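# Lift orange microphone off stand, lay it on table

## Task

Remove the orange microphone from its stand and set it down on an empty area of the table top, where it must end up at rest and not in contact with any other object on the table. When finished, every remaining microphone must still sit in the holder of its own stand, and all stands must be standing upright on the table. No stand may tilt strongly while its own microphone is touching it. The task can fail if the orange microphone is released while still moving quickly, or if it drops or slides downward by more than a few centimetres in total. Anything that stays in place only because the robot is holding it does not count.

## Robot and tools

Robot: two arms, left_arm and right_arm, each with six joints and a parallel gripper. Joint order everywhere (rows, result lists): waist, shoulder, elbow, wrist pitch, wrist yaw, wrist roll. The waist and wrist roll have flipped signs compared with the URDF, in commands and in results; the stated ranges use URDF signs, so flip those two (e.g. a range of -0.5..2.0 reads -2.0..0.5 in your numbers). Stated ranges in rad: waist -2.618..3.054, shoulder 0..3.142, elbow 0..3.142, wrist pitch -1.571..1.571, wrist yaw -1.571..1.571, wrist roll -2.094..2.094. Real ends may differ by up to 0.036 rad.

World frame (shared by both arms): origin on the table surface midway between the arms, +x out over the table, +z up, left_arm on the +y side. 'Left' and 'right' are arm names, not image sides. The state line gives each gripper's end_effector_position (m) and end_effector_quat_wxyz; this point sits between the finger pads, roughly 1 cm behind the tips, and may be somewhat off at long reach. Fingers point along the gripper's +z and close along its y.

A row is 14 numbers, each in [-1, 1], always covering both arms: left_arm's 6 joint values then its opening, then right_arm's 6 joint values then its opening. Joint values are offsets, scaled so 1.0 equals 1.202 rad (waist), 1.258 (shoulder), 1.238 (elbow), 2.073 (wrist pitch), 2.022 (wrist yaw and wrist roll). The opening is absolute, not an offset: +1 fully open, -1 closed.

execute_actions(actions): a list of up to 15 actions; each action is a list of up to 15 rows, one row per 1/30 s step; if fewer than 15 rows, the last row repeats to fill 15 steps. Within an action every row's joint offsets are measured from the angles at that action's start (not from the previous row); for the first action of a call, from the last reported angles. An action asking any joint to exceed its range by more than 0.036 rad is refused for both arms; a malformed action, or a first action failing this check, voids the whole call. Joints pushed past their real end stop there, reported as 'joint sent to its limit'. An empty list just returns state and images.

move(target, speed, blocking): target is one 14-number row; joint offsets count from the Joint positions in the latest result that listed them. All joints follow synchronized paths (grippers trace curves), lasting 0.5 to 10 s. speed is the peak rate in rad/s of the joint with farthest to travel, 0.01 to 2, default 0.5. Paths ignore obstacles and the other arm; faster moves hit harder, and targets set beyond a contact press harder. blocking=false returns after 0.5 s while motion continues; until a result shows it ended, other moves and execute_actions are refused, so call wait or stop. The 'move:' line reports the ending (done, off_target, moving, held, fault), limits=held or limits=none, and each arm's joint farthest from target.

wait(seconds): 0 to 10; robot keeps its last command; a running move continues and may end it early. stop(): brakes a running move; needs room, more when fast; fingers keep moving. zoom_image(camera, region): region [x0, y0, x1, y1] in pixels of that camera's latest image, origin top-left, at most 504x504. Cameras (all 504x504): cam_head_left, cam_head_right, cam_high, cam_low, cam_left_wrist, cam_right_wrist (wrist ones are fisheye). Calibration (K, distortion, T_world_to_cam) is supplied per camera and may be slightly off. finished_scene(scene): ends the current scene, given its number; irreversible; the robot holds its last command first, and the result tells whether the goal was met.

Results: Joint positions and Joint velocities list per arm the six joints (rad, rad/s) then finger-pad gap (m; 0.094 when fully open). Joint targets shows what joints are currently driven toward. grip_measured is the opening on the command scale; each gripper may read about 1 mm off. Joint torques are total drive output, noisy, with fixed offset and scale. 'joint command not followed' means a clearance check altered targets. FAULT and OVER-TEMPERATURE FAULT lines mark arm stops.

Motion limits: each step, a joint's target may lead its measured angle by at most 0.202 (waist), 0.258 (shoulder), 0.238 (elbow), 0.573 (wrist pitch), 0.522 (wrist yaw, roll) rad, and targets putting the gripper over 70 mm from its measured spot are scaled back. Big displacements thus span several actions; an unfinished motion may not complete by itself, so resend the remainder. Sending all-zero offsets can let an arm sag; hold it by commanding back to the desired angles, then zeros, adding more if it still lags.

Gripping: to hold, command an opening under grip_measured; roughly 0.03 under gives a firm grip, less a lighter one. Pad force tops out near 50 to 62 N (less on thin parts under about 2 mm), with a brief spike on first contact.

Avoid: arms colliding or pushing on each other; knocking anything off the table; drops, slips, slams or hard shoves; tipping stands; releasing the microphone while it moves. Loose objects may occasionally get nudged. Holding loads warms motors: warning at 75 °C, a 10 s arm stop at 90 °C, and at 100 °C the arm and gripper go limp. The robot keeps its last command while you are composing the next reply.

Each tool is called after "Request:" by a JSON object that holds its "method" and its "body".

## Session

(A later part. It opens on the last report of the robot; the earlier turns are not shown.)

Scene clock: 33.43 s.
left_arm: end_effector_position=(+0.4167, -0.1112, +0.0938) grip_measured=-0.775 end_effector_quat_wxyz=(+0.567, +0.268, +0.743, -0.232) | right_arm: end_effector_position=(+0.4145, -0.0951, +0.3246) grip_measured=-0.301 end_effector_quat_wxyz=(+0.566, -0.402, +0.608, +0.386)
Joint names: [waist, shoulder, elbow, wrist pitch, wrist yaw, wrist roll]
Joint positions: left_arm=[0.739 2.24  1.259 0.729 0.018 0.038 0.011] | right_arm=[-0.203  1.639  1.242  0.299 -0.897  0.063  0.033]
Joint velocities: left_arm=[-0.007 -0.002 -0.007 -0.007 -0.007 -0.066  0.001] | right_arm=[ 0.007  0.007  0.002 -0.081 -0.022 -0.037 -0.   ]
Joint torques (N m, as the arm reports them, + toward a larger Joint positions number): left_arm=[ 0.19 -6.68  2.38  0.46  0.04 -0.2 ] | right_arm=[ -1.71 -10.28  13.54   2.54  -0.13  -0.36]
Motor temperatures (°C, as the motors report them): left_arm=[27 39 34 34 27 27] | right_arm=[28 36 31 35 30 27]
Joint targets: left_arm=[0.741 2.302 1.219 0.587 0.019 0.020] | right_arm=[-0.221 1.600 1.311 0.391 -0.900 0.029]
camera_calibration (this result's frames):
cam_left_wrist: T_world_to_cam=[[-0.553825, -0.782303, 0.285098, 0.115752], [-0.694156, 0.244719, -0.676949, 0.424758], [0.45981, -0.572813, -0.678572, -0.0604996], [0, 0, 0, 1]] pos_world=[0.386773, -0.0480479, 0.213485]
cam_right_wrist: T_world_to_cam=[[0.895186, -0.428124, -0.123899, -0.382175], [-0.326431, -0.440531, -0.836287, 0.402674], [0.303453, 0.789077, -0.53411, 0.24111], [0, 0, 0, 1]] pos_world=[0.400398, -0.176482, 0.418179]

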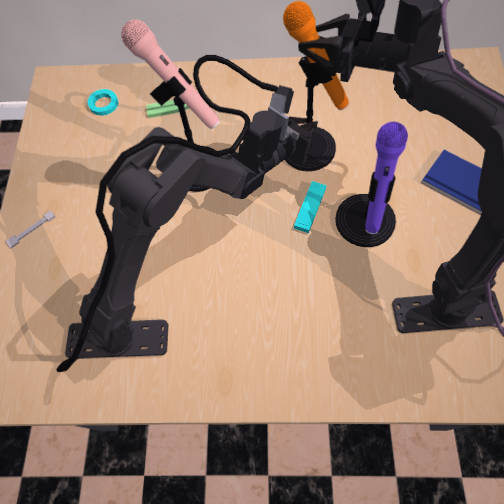

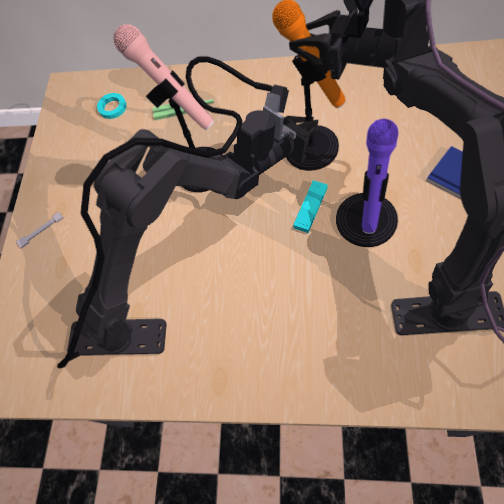

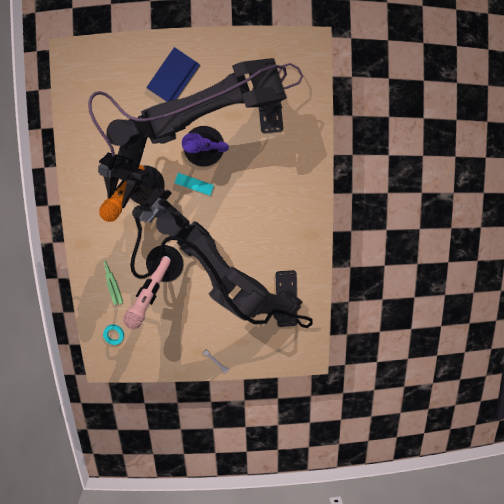

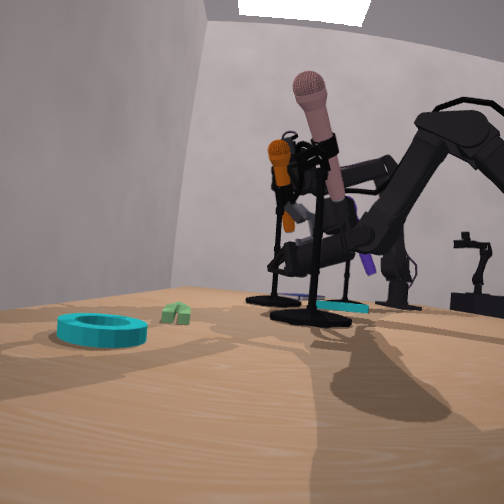

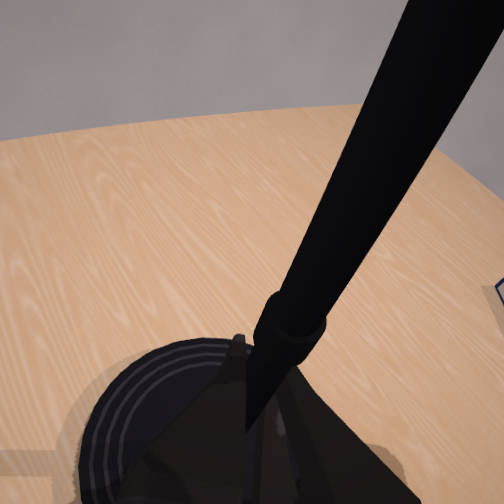

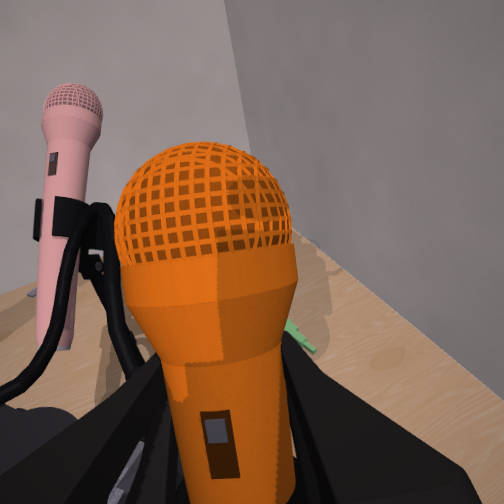

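Stand tilting slightly; need more pitch-up, no waist.

Request:
{"method": "execute_actions", "body": {"actions": [[[0,0.05,-0.04,-0.06,0,0,-0.85,0,-0.06,0.09,0.12,0,-0.03,-0.35]],[[0,0.05,-0.04,-0.06,0,0,-0.85,0,-0.06,0.1,0.1,0,-0.02,-0.35]]]}}

Scene clock: 36.23 s.
left_arm: end_effector_position=(+0.4163, -0.1108, +0.0942) grip_measured=-0.775 end_effector_quat_wxyz=(+0.571, +0.263, +0.741, -0.236) | right_arm: end_effector_position=(+0.4146, -0.0952, +0.3262) grip_measured=-0.301 end_effector_quat_wxyz=(+0.568, -0.402, +0.606, +0.387)
Joint names: [waist, shoulder, elbow, wrist pitch, wrist yaw, wrist roll]
Joint positions: left_arm=[0.739 2.243 1.252 0.751 0.018 0.047 0.011] | right_arm=[-0.203  1.639  1.242  0.306 -0.899  0.059  0.033]
Joint velocities: left_arm=[ 0.017 -0.007  0.002 -0.007  0.066  0.007 -0.   ] | right_arm=[-0.012 -0.017 -0.012 -0.007 -0.081  0.037 -0.001]
Joint torques (N m, as the arm reports them, + toward a larger Joint positions number): left_arm=[ 0.02 -6.88  1.86  0.5   0.03 -0.02] | right_arm=[ -0.06 -11.13  14.6    2.94  -0.07  -0.26]
Motor temperatures (°C, as the motors report them): left_arm=[27 39 33 34 27 27] | right_arm=[28 38 32 37 30 27]
Joint targets: left_arm=[0.739 2.302 1.206 0.614 0.018 0.045] | right_arm=[-0.203 1.588 1.325 0.445 -0.898 0.032]
camera_calibration (this result's frames):
cam_left_wrist: T_world_to_cam=[[-0.552952, -0.779372, 0.294658, 0.114753], [-0.692663, 0.23342, -0.682446, 0.423325], [0.4631, -0.581458, -0.668913, -0.0631393], [0, 0, 0, 1]] pos_world=[0.385914, -0.0460902, 0.212849]
cam_right_wrist: T_world_to_cam=[[0.89587, -0.427184, -0.12219, -0.382803], [-0.323038, -0.437408, -0.839238, 0.403834], [0.305062, 0.791321, -0.529857, 0.24011], [0, 0, 0, 1]] pos_world=[0.400148, -0.176891, 0.419363]

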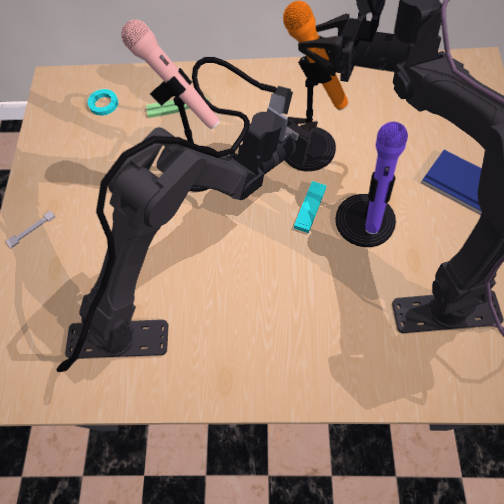

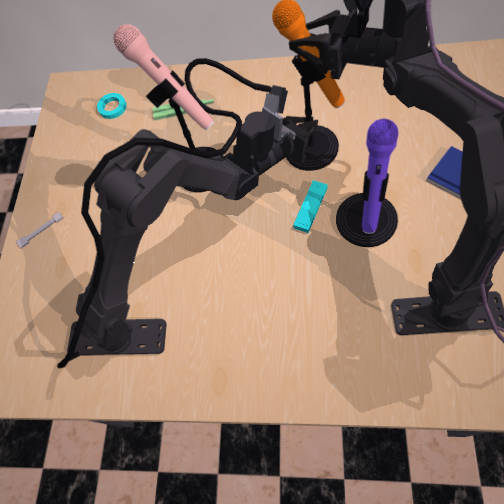

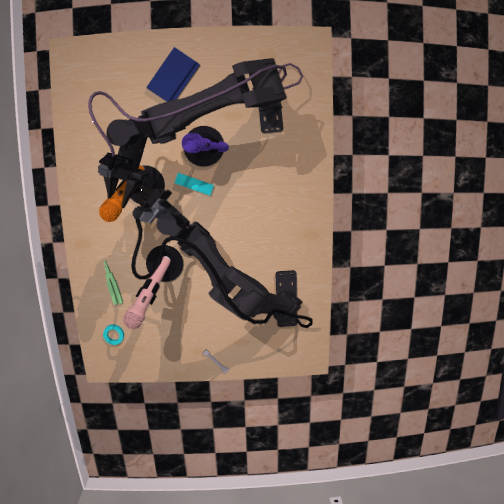

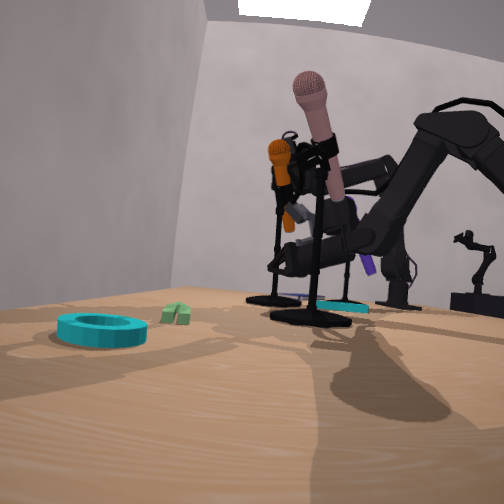

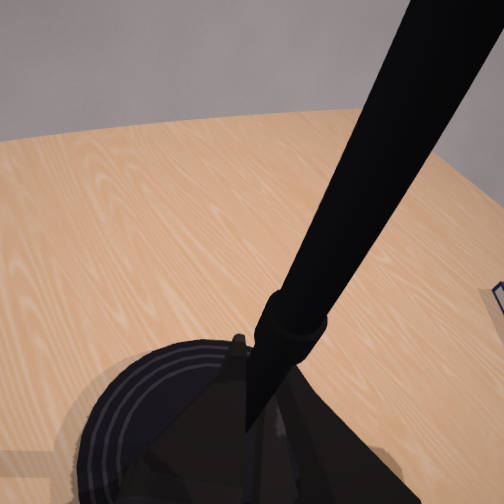

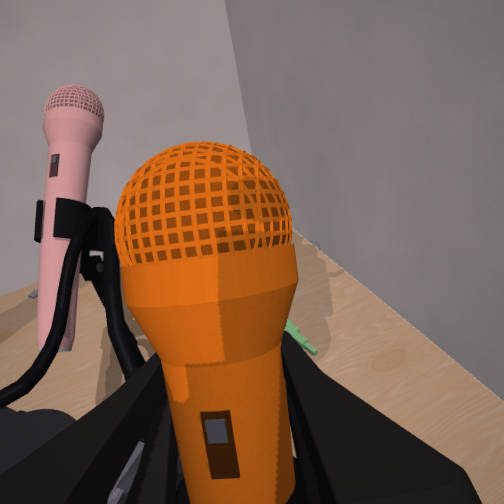

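Request:
{"method": "move", "body": {"target": [0,0,0,0,0,0,-0.85,0.03,0,-0.09,0.103,-0.03,-0.03,-0.35], "speed": 0.2}}

Request:
{"method": "move", "body": {"target": [0,0,0,0,0,-0.02,0.3,0,0,0,0,0,0,-0.35]}}

Request:
{"method": "move", "body": {"target": [0,-0.12,0.03,0.045,0,0,0.3,0,0,0,0,0,0,-0.35], "speed": 0.2}}

Scene clock: 45.43 s.
left_arm: end_effector_position=(+0.4155, -0.1124, +0.0968) grip_measured=-0.775 end_effector_quat_wxyz=(+0.575, +0.272, +0.735, -0.235) | right_arm: end_effector_position=(+0.4066, -0.1016, +0.3218) grip_measured=-0.301 end_effector_quat_wxyz=(+0.584, -0.406, +0.574, +0.405)
Joint names: [waist, shoulder, elbow, wrist pitch, wrist yaw, wrist roll]
Joint positions: left_arm=[0.74  2.241 1.252 0.758 0.026 0.028 0.011] | right_arm=[-0.179  1.641  1.146  0.515 -0.961 -0.007  0.033]
Joint velocities: left_arm=[ 0.007  0.002 -0.002  0.037  0.051  0.022  0.001] | right_arm=[-0.002  0.022 -0.007  0.051  0.037  0.037 -0.   ]
Joint torques (N m, as the arm reports them, + toward a larger Joint positions number): left_arm=[  0.   -11.81   5.69   1.78  -0.04   0.21] | right_arm=[ 1.08 -7.35  6.43  1.61  0.01  0.05]
Motor temperatures (°C, as the motors report them): left_arm=[27 39 32 33 27 27] | right_arm=[28 41 36 43 30 27]
Joint targets: left_arm=[0.739 2.243 1.252 0.751 0.018 0.048] | right_arm=[-0.167 1.639 1.131 0.520 -0.959 -0.002]
move: done; limits=none; left_arm: farthest joint: the wrist roll, 0.019 radians from its target (0.000 radians at the start); right_arm: farthest joint: the elbow, 0.016 radians from its target (0.111 radians at the start)
camera_calibration (this result's frames):
cam_left_wrist: T_world_to_cam=[[-0.568211, -0.774054, 0.279243, 0.120745], [-0.677292, 0.2472, -0.692941, 0.421046], [0.467345, -0.582866, -0.664723, -0.0642757], [0, 0, 0, 1]] pos_world=[0.383819, -0.048084, 0.215318]
cam_right_wrist: T_world_to_cam=[[0.916423, -0.386202, -0.104965, -0.388699], [-0.269249, -0.400911, -0.875657, 0.388358], [0.296099, 0.830734, -0.471388, 0.234103], [0, 0, 0, 1]] pos_world=[0.39146, -0.188897, 0.409622]

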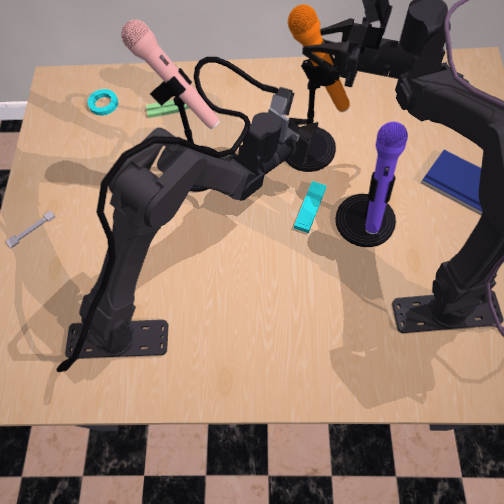

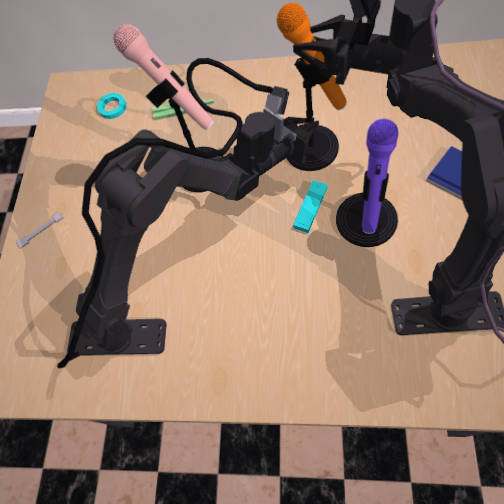

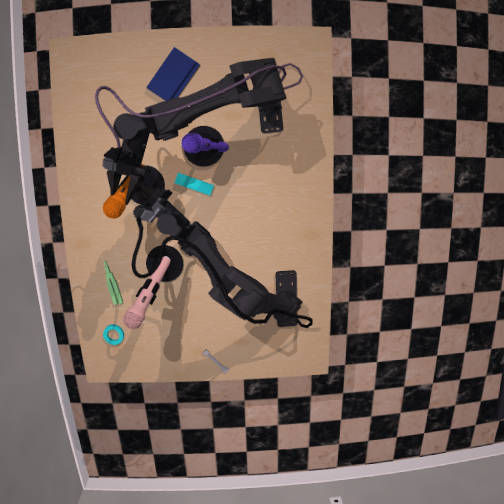

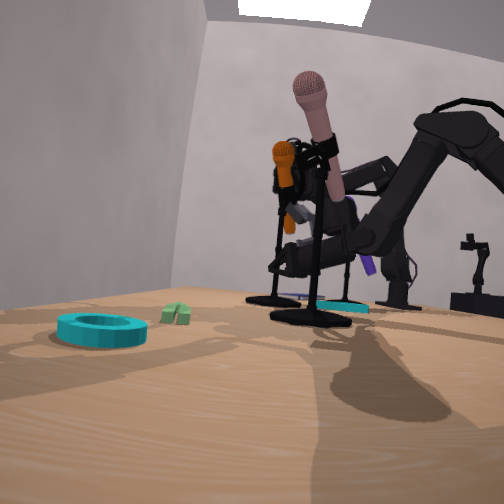

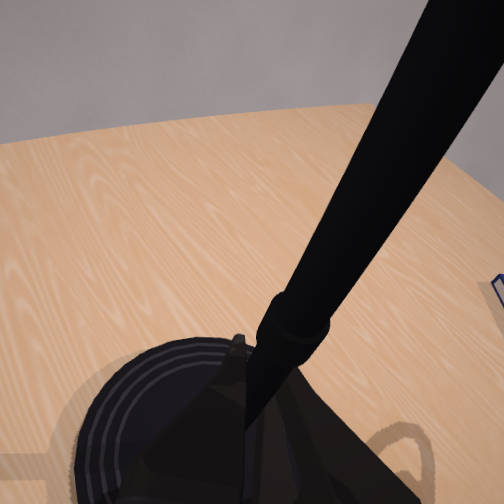

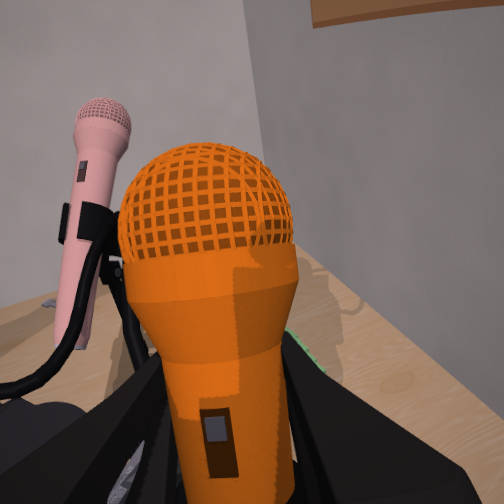

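Scene clock: 46.33 s.
left_arm: end_effector_position=(+0.4155, -0.1124, +0.0968) grip_measured=+0.297 end_effector_quat_wxyz=(+0.578, +0.283, +0.731, -0.227) | right_arm: end_effector_position=(+0.4087, -0.1035, +0.3218) grip_measured=-0.301 end_effector_quat_wxyz=(+0.586, -0.403, +0.576, +0.402)
Joint names: [waist, shoulder, elbow, wrist pitch, wrist yaw, wrist roll]
Joint positions: left_arm=[ 0.74   2.241  1.252  0.758  0.026 -0.002  0.061] | right_arm=[-0.176  1.641  1.146  0.515 -0.955 -0.007  0.033]
Joint velocities: left_arm=[ 0.002 -0.022  0.002 -0.037  0.007 -0.007  0.   ] | right_arm=[-0.012  0.002  0.012  0.051  0.037 -0.022  0.   ]
Joint torques (N m, as the arm reports them, + toward a larger Joint positions number): left_arm=[  0.05 -11.95   5.7    1.85   0.03  -0.12] | right_arm=[-0.39 -7.19  7.73  1.57 -0.08 -0.01]
Motor temperatures (°C, as the motors report them): left_arm=[27 39 32 33 27 27] | right_arm=[28 41 35 42 30 27]
Joint targets: left_arm=[0.740 2.241 1.252 0.758 0.026 -0.012] | right_arm=[-0.179 1.641 1.146 0.515 -0.961 -0.007]
move: done; limits=none; left_arm: farthest joint: the wrist roll, 0.011 radians from its target (0.040 radians at the start); right_arm: farthest joint: the wrist yaw, 0.006 radians from its target (0.000 radians at the start)
camera_calibration (this result's frames):
cam_left_wrist: T_world_to_cam=[[-0.578688, -0.77581, 0.251473, 0.127588], [-0.661894, 0.266631, -0.700575, 0.417572], [0.476463, -0.571863, -0.6678, -0.0665292], [0, 0, 0, 1]] pos_world=[0.38192, -0.050399, 0.216027]
cam_right_wrist: T_world_to_cam=[[0.912393, -0.395606, -0.105044, -0.390643], [-0.273392, -0.398007, -0.875698, 0.390161], [0.304623, 0.827699, -0.471295, 0.231282], [0, 0, 0, 1]] pos_world=[0.392633, -0.190685, 0.40963]

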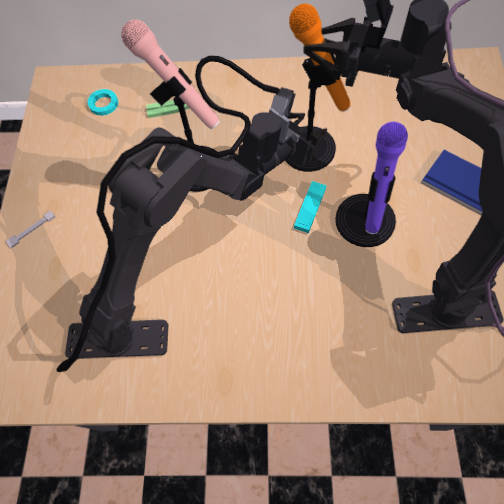

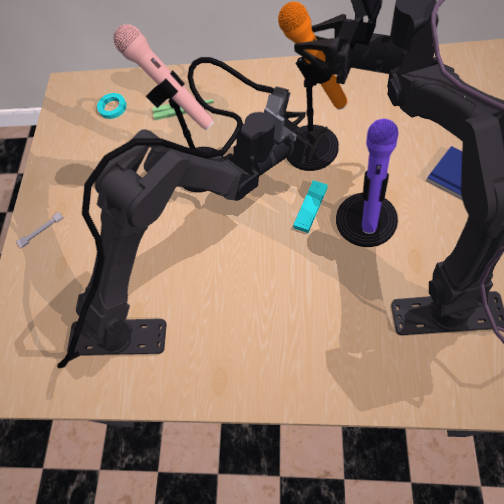

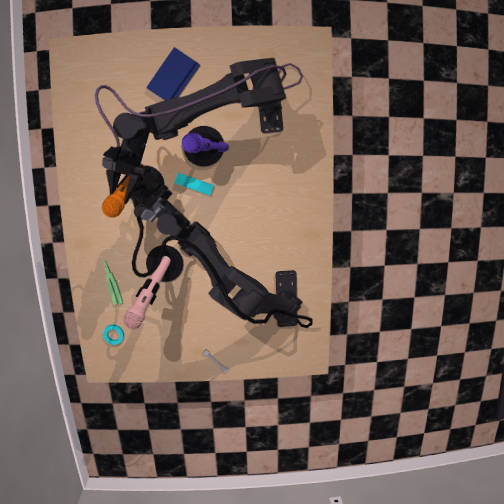

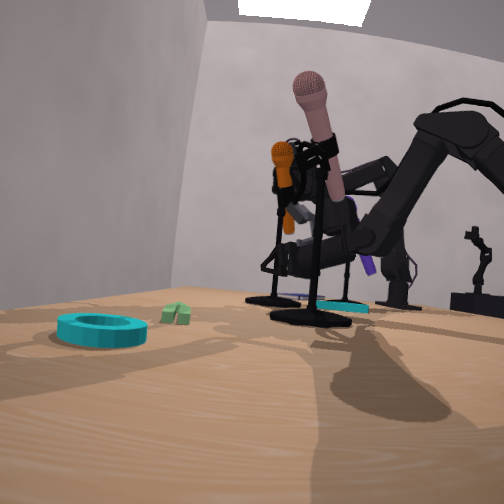

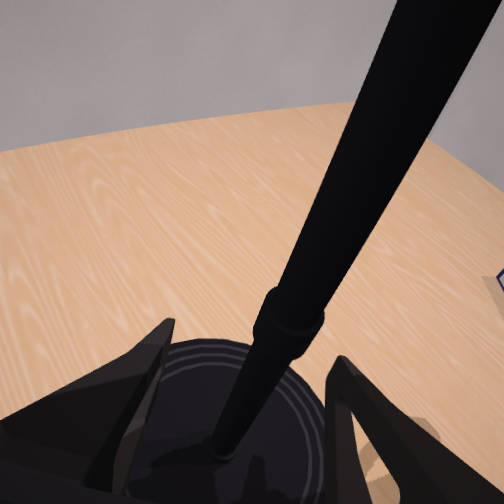

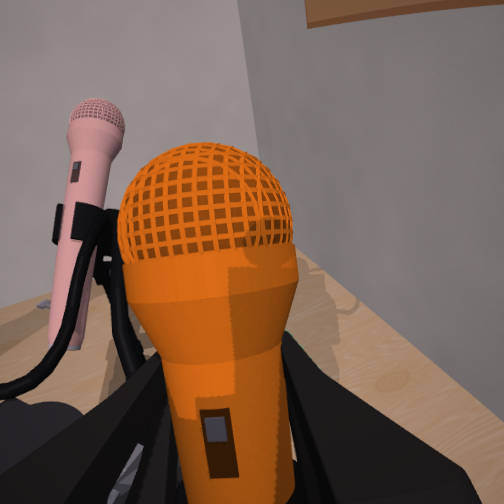

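Scene clock: 47.50 s.
left_arm: end_effector_position=(+0.4165, -0.1133, +0.2023) grip_measured=+0.297 end_effector_quat_wxyz=(+0.659, +0.257, +0.659, -0.256) | right_arm: end_effector_position=(+0.4089, -0.1036, +0.3218) grip_measured=-0.301 end_effector_quat_wxyz=(+0.587, -0.402, +0.576, +0.402)
Joint names: [waist, shoulder, elbow, wrist pitch, wrist yaw, wrist roll]
Joint positions: left_arm=[ 0.74   2.11   1.267  0.843  0.026 -0.002  0.061] | right_arm=[-0.176  1.641  1.146  0.515 -0.954 -0.007  0.033]
Joint velocities: left_arm=[ 0.007 -0.002 -0.017 -0.007 -0.007  0.037  0.001] | right_arm=[ 0.007 -0.012  0.007  0.11   0.037 -0.095 -0.002]
Joint torques (N m, as the arm reports them, + toward a larger Joint positions number): left_arm=[ -0.04 -13.14   8.03   1.93   0.03   0.01] | right_arm=[-0.07 -7.18  7.72  1.56 -0.04 -0.02]
Motor temperatures (°C, as the motors report them): left_arm=[27 40 33 33 27 27] | right_arm=[28 41 35 42 30 27]
Joint targets: left_arm=[0.740 2.090 1.289 0.852 0.026 -0.002] | right_arm=[-0.176 1.641 1.146 0.515 -0.955 -0.007]
move: off_target (left_arm); limits=none; left_arm: farthest joint: the elbow, 0.022 radians from its target (0.037 radians at the start); right_arm: farthest joint: the wrist yaw, 0.001 radians from its target (0.000 radians at the start)
camera_calibration (this result's frames):
cam_left_wrist: T_world_to_cam=[[-0.623617, -0.73673, 0.261401, 0.12209], [-0.527247, 0.149512, -0.836455, 0.45052], [0.577159, -0.659451, -0.481677, -0.086553], [0, 0, 0, 1]] pos_world=[0.363628, -0.0344877, 0.303234]
cam_right_wrist: T_world_to_cam=[[0.91194, -0.396647, -0.105058, -0.390763], [-0.273852, -0.397675, -0.875705, 0.390412], [0.305567, 0.827361, -0.471278, 0.230858], [0, 0, 0, 1]] pos_world=[0.392724, -0.190741, 0.409632]

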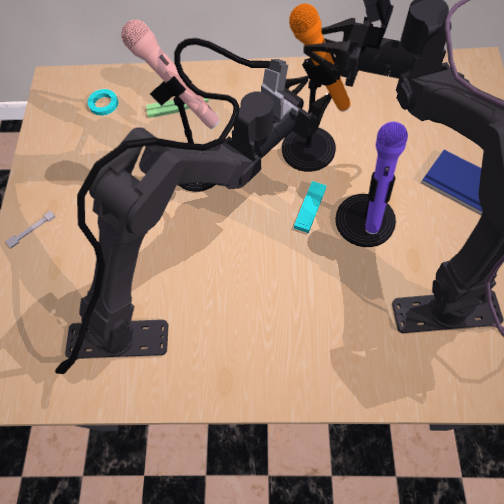

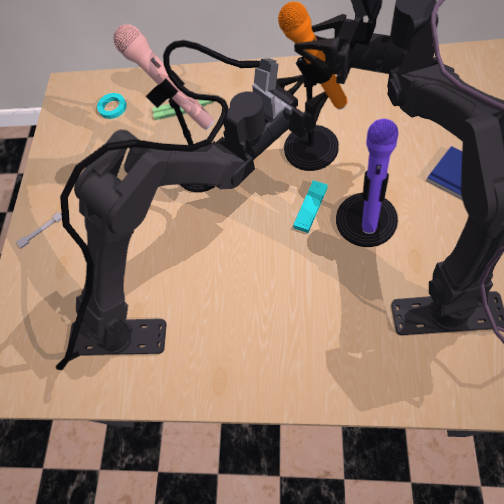

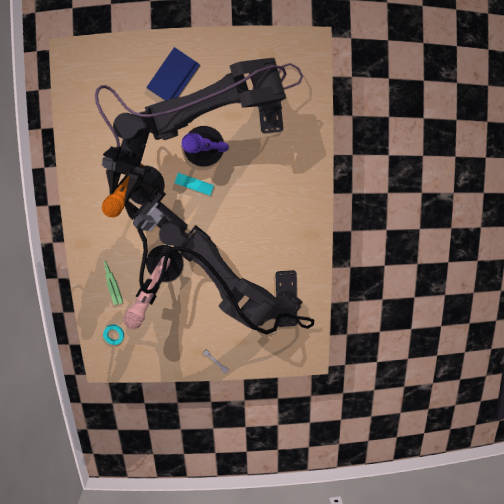

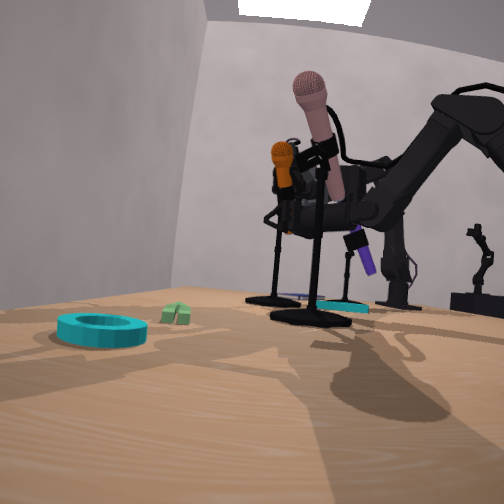

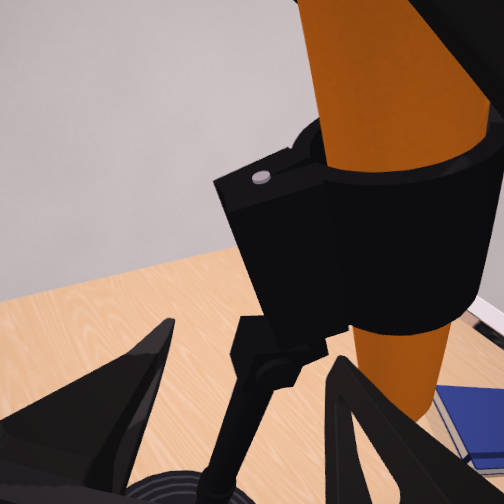

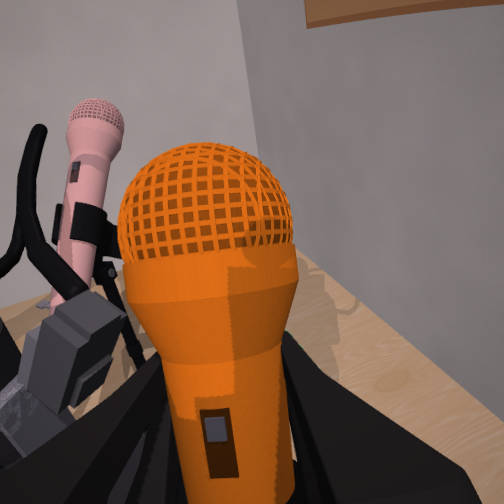

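Request:
{"method": "execute_actions", "body": {"actions": [[[0,0,0,0,0,0,-0.85,0,0,0,0,0,0,-0.35]],[[-0.03,0.02,-0.03,-0.03,-0.06,0,-0.85,0.05,-0.03,0.02,0.02,-0.02,0,-0.35]],[[-0.03,0.02,-0.03,-0.03,-0.06,0,-0.85,0.07,-0.03,0.02,0.02,-0.02,0,-0.35]]]}}

Scene clock: 52.10 s.
left_arm: end_effector_position=(+0.4132, -0.1171, +0.1994) grip_measured=-0.733 end_effector_quat_wxyz=(+0.664, +0.263, +0.657, -0.243) | right_arm: end_effector_position=(+0.4040, -0.1182, +0.3234) grip_measured=-0.301 end_effector_quat_wxyz=(+0.571, -0.408, +0.572, +0.425)
Joint names: [waist, shoulder, elbow, wrist pitch, wrist yaw, wrist roll]
Joint positions: left_arm=[ 0.756  2.116  1.264  0.852 -0.001 -0.03   0.013] | right_arm=[-0.125  1.637  1.146  0.516 -1.053 -0.043  0.033]
Joint velocities: left_arm=[-0.002  0.007 -0.002 -0.007 -0.051 -0.007 -0.001] | right_arm=[ 0.002 -0.002 -0.017 -0.022  0.081  0.066  0.   ]
Joint torques (N m, as the arm reports them, + toward a larger Joint positions number): left_arm=[-3.85 -9.42  3.08  1.16 -1.04  0.26] | right_arm=[ 4.88 -9.84  9.69  1.88  0.32  0.1 ]
Motor temperatures (°C, as the motors report them): left_arm=[27 42 33 34 27 27] | right_arm=[28 41 34 41 30 27]
Joint targets: left_arm=[0.708 2.140 1.227 0.782 -0.113 -0.005] | right_arm=[-0.070 1.601 1.171 0.556 -1.026 -0.031]
camera_calibration (this result's frames):
cam_left_wrist: T_world_to_cam=[[-0.620254, -0.74855, 0.234433, 0.120582], [-0.513438, 0.16149, -0.842794, 0.443881], [0.593015, -0.643113, -0.484499, -0.0926323], [0, 0, 0, 1]] pos_world=[0.357629, -0.0409936, 0.300951]
cam_right_wrist: T_world_to_cam=[[0.92704, -0.350104, -0.134252, -0.383111], [-0.278144, -0.401972, -0.872384, 0.384796], [0.25146, 0.846077, -0.470024, 0.2688], [0, 0, 0, 1]] pos_world=[0.394595, -0.206877, 0.410599]

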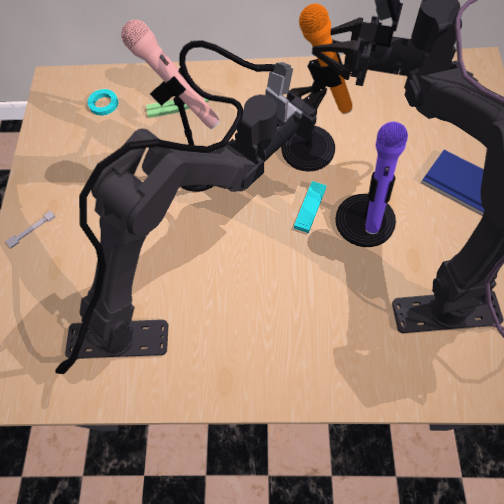

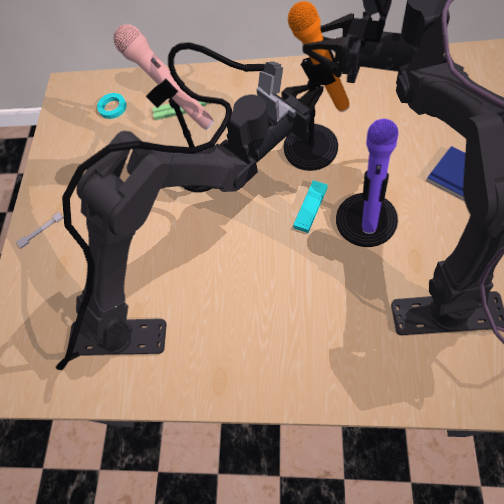

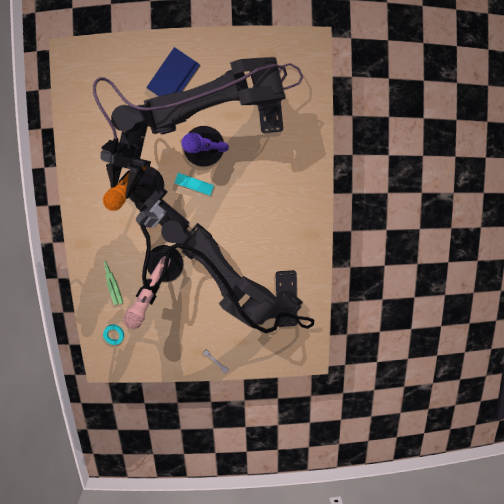

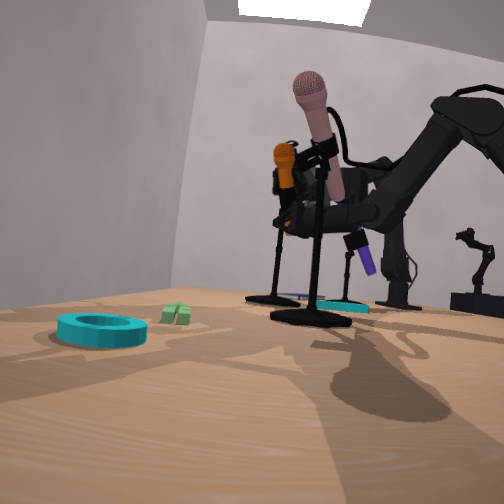

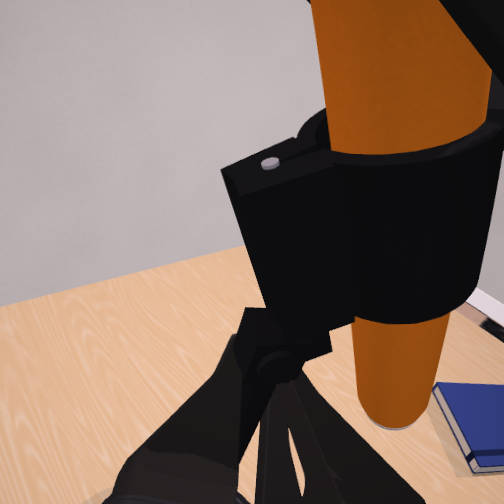

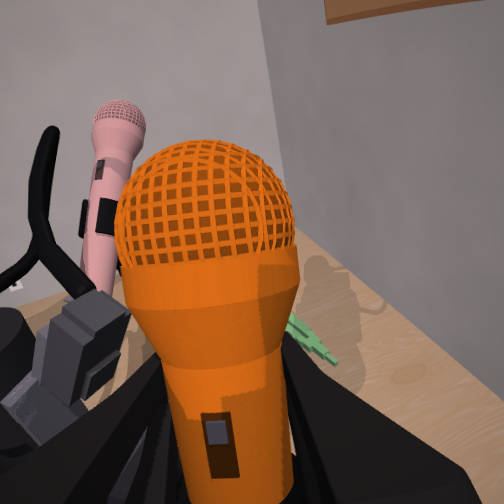

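Request:
{"method": "execute_actions", "body": {"actions": [[[0,0.04,-0.03,-0.05,0,0,-0.85,-0.05,-0.05,0.1,0.03,0.03,0.02,-0.35]],[[0,0.04,-0.03,-0.05,0,0,-0.85,-0.04,-0.05,0.1,0.03,0.02,0,-0.35]],[[0,0.04,-0.03,-0.05,0,0,-0.85,-0.03,-0.05,0.1,0.03,0.01,0,-0.35]]]}}

Scene clock: 58.97 s.
left_arm: end_effector_position=(+0.4199, -0.1098, +0.1972) grip_measured=-0.779 end_effector_quat_wxyz=(+0.667, +0.230, +0.661, -0.254) | right_arm: end_effector_position=(+0.4149, -0.0943, +0.3375) grip_measured=-0.301 end_effector_quat_wxyz=(+0.569, -0.396, +0.604, +0.393)
Joint names: [waist, shoulder, elbow, wrist pitch, wrist yaw, wrist roll]
Joint positions: left_arm=[ 0.747  2.133  1.257  0.895 -0.025  0.028  0.01 ] | right_arm=[-0.205  1.636  1.269  0.297 -0.897  0.03   0.033]
Joint velocities: left_arm=[ 0.007  0.007 -0.002 -0.081  0.007  0.007  0.   ] | right_arm=[ 0.017 -0.017 -0.002 -0.022  0.037  0.022 -0.001]
Joint torques (N m, as the arm reports them, + toward a larger Joint positions number): left_arm=[ 0.17 -7.53  3.02  0.72  0.07 -0.15] | right_arm=[ -1.9  -11.63  14.15   2.79  -0.26  -0.23]
Motor temperatures (°C, as the motors report them): left_arm=[27 41 32 34 28 27] | right_arm=[28 42 35 42 30 27]
Joint targets: left_arm=[0.748 2.180 1.220 0.781 -0.020 0.013] | right_arm=[-0.225 1.579 1.347 0.418 -0.911 0.008]
camera_calibration (this result's frames):
cam_left_wrist: T_world_to_cam=[[-0.589387, -0.753566, 0.291137, 0.106057], [-0.537104, 0.096328, -0.837998, 0.446196], [0.603442, -0.650276, -0.461518, -0.102707], [0, 0, 0, 1]] pos_world=[0.36414, -0.0298477, 0.295633]
cam_right_wrist: T_world_to_cam=[[0.894729, -0.42566, -0.135179, -0.376336], [-0.328932, -0.423324, -0.844157, 0.419235], [0.3021, 0.799756, -0.518773, 0.243566], [0, 0, 0, 1]] pos_world=[0.401037, -0.177513, 0.429383]

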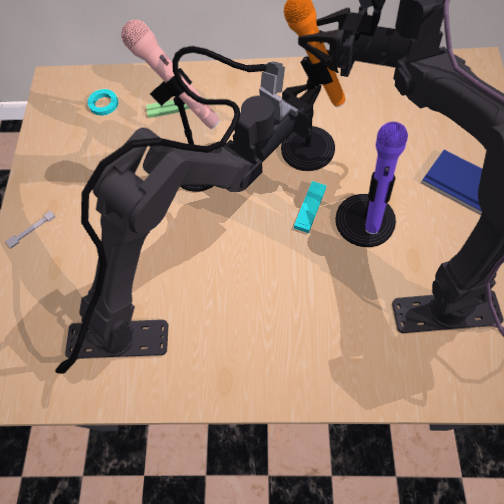

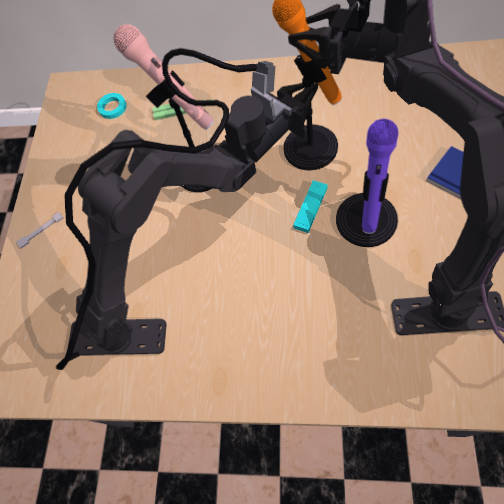

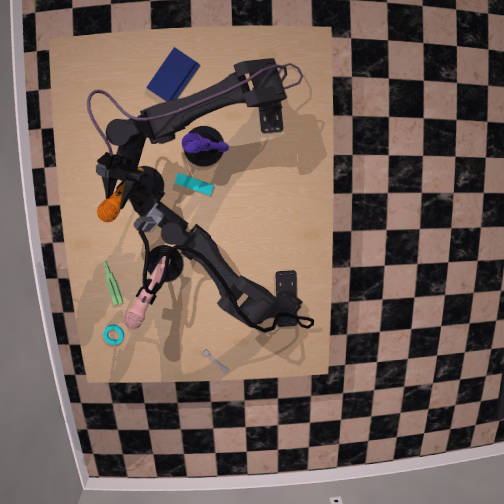

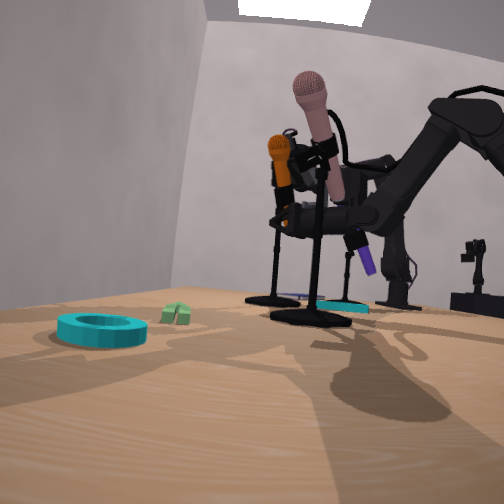

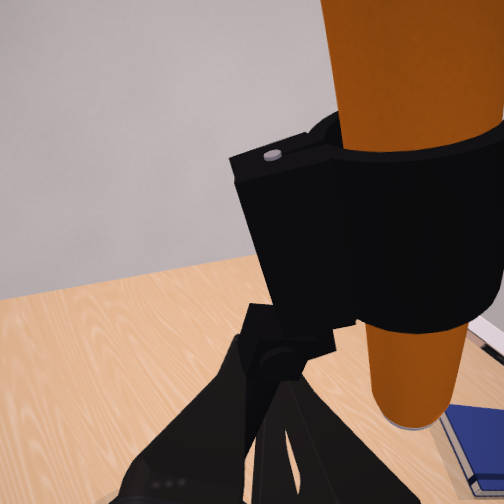

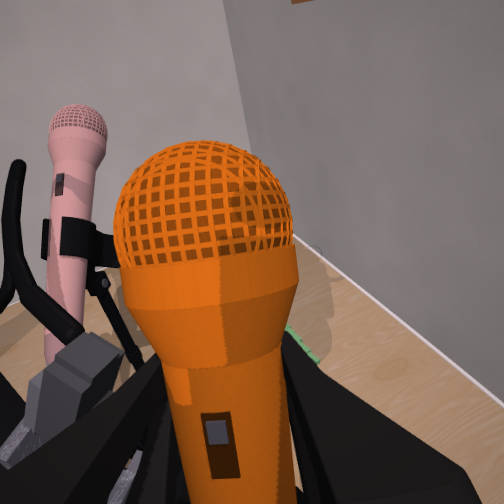

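Request:
{"method": "execute_actions", "body": {"actions": [[[0.02,0.04,-0.03,-0.05,0.03,0,-0.85,0,-0.03,0.04,0.13,0,-0.02,-0.35]],[[0.02,0.04,-0.03,-0.05,0.03,0,-0.85,-0.01,-0.04,0.1,0.04,0,-0.01,-0.35]],[[0.02,0.04,-0.03,-0.05,0.03,0,-0.85,0,-0.03,0.04,0.13,0,-0.01,-0.35]],[[0.02,0.04,-0.03,-0.05,0.03,0,-0.85,-0.01,-0.04,0.1,0.04,0,-0.01,-0.35]]]}}

Scene clock: 63.97 s.
left_arm: end_effector_position=(+0.4174, -0.1137, +0.1963) grip_measured=-0.779 end_effector_quat_wxyz=(+0.668, +0.240, +0.654, -0.260) | right_arm: end_effector_position=(+0.4176, -0.0923, +0.3638) grip_measured=-0.301 end_effector_quat_wxyz=(+0.580, -0.390, +0.591, +0.403)
Joint names: [waist, shoulder, elbow, wrist pitch, wrist yaw, wrist roll]
Joint positions: left_arm=[ 0.747  2.142  1.257  0.913 -0.     0.018  0.01 ] | right_arm=[-0.205  1.645  1.335  0.307 -0.905 -0.021  0.033]
Joint velocities: left_arm=[ 0.007 -0.007  0.007 -0.007 -0.051  0.022 -0.   ] | right_arm=[ 0.002 -0.007 -0.007 -0.022  0.022  0.007 -0.001]
Joint torques (N m, as the arm reports them, + toward a larger Joint positions number): left_arm=[ 1.99 -7.46  2.98  0.78  0.53  0.05] | right_arm=[ -0.97 -11.02  14.63   2.92  -0.02  -0.2 ]
Motor temperatures (°C, as the motors report them): left_arm=[27 40 32 33 27 27] | right_arm=[28 44 37 45 30 27]
Joint targets: left_arm=[0.771 2.190 1.220 0.806 0.053 0.024] | right_arm=[-0.215 1.598 1.418 0.444 -0.904 -0.041]
camera_calibration (this result's frames):
cam_left_wrist: T_world_to_cam=[[-0.611862, -0.73905, 0.281832, 0.114689], [-0.523178, 0.110915, -0.844975, 0.441674], [0.59322, -0.664457, -0.454519, -0.102829], [0, 0, 0, 1]] pos_world=[0.362248, -0.0325523, 0.294143]
cam_right_wrist: T_world_to_cam=[[0.899905, -0.41429, -0.136142, -0.375101], [-0.311631, -0.392556, -0.865324, 0.446528], [0.305052, 0.821136, -0.482369, 0.242313], [0, 0, 0, 1]] pos_world=[0.40279, -0.179085, 0.452209]

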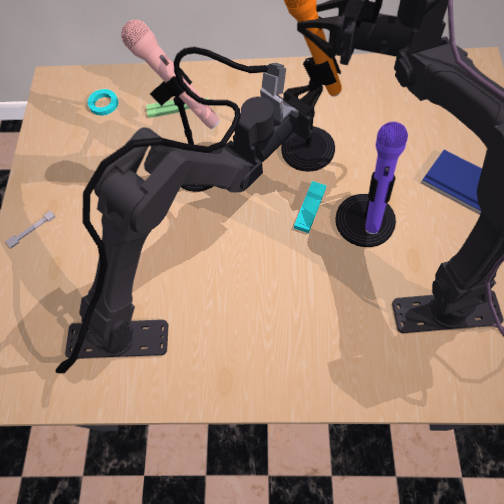

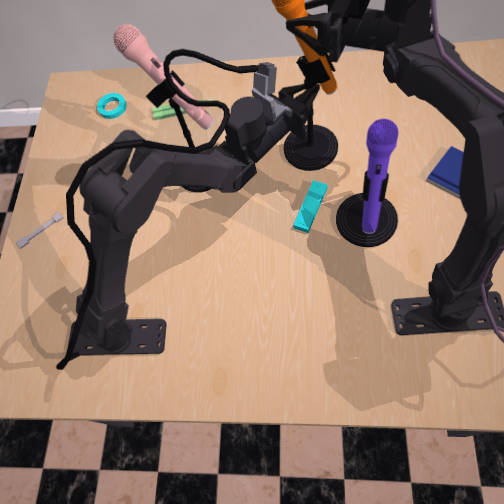

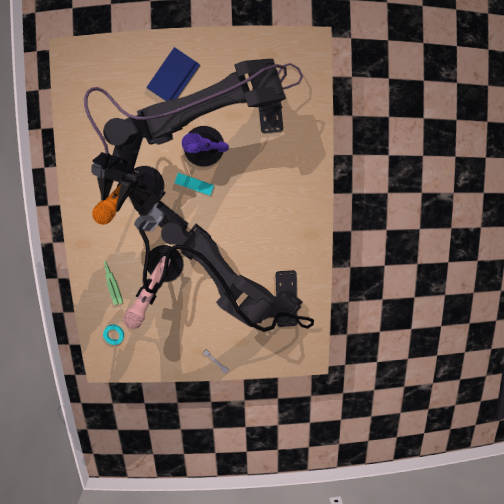

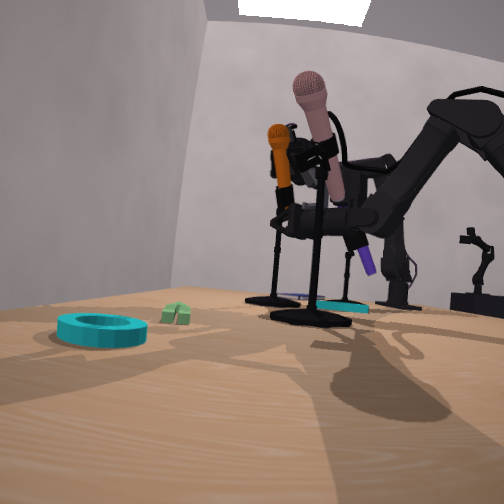

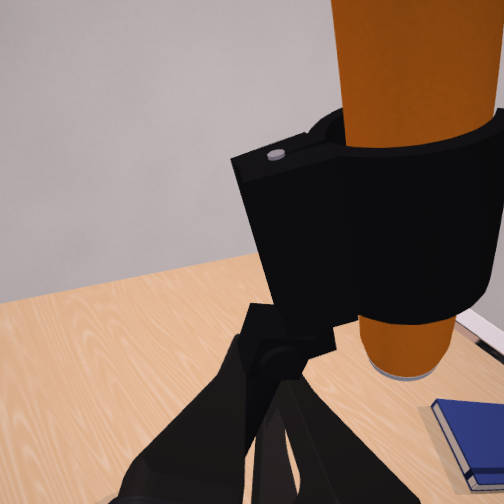

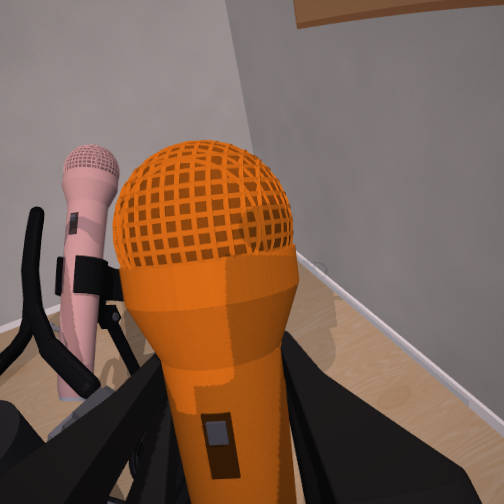

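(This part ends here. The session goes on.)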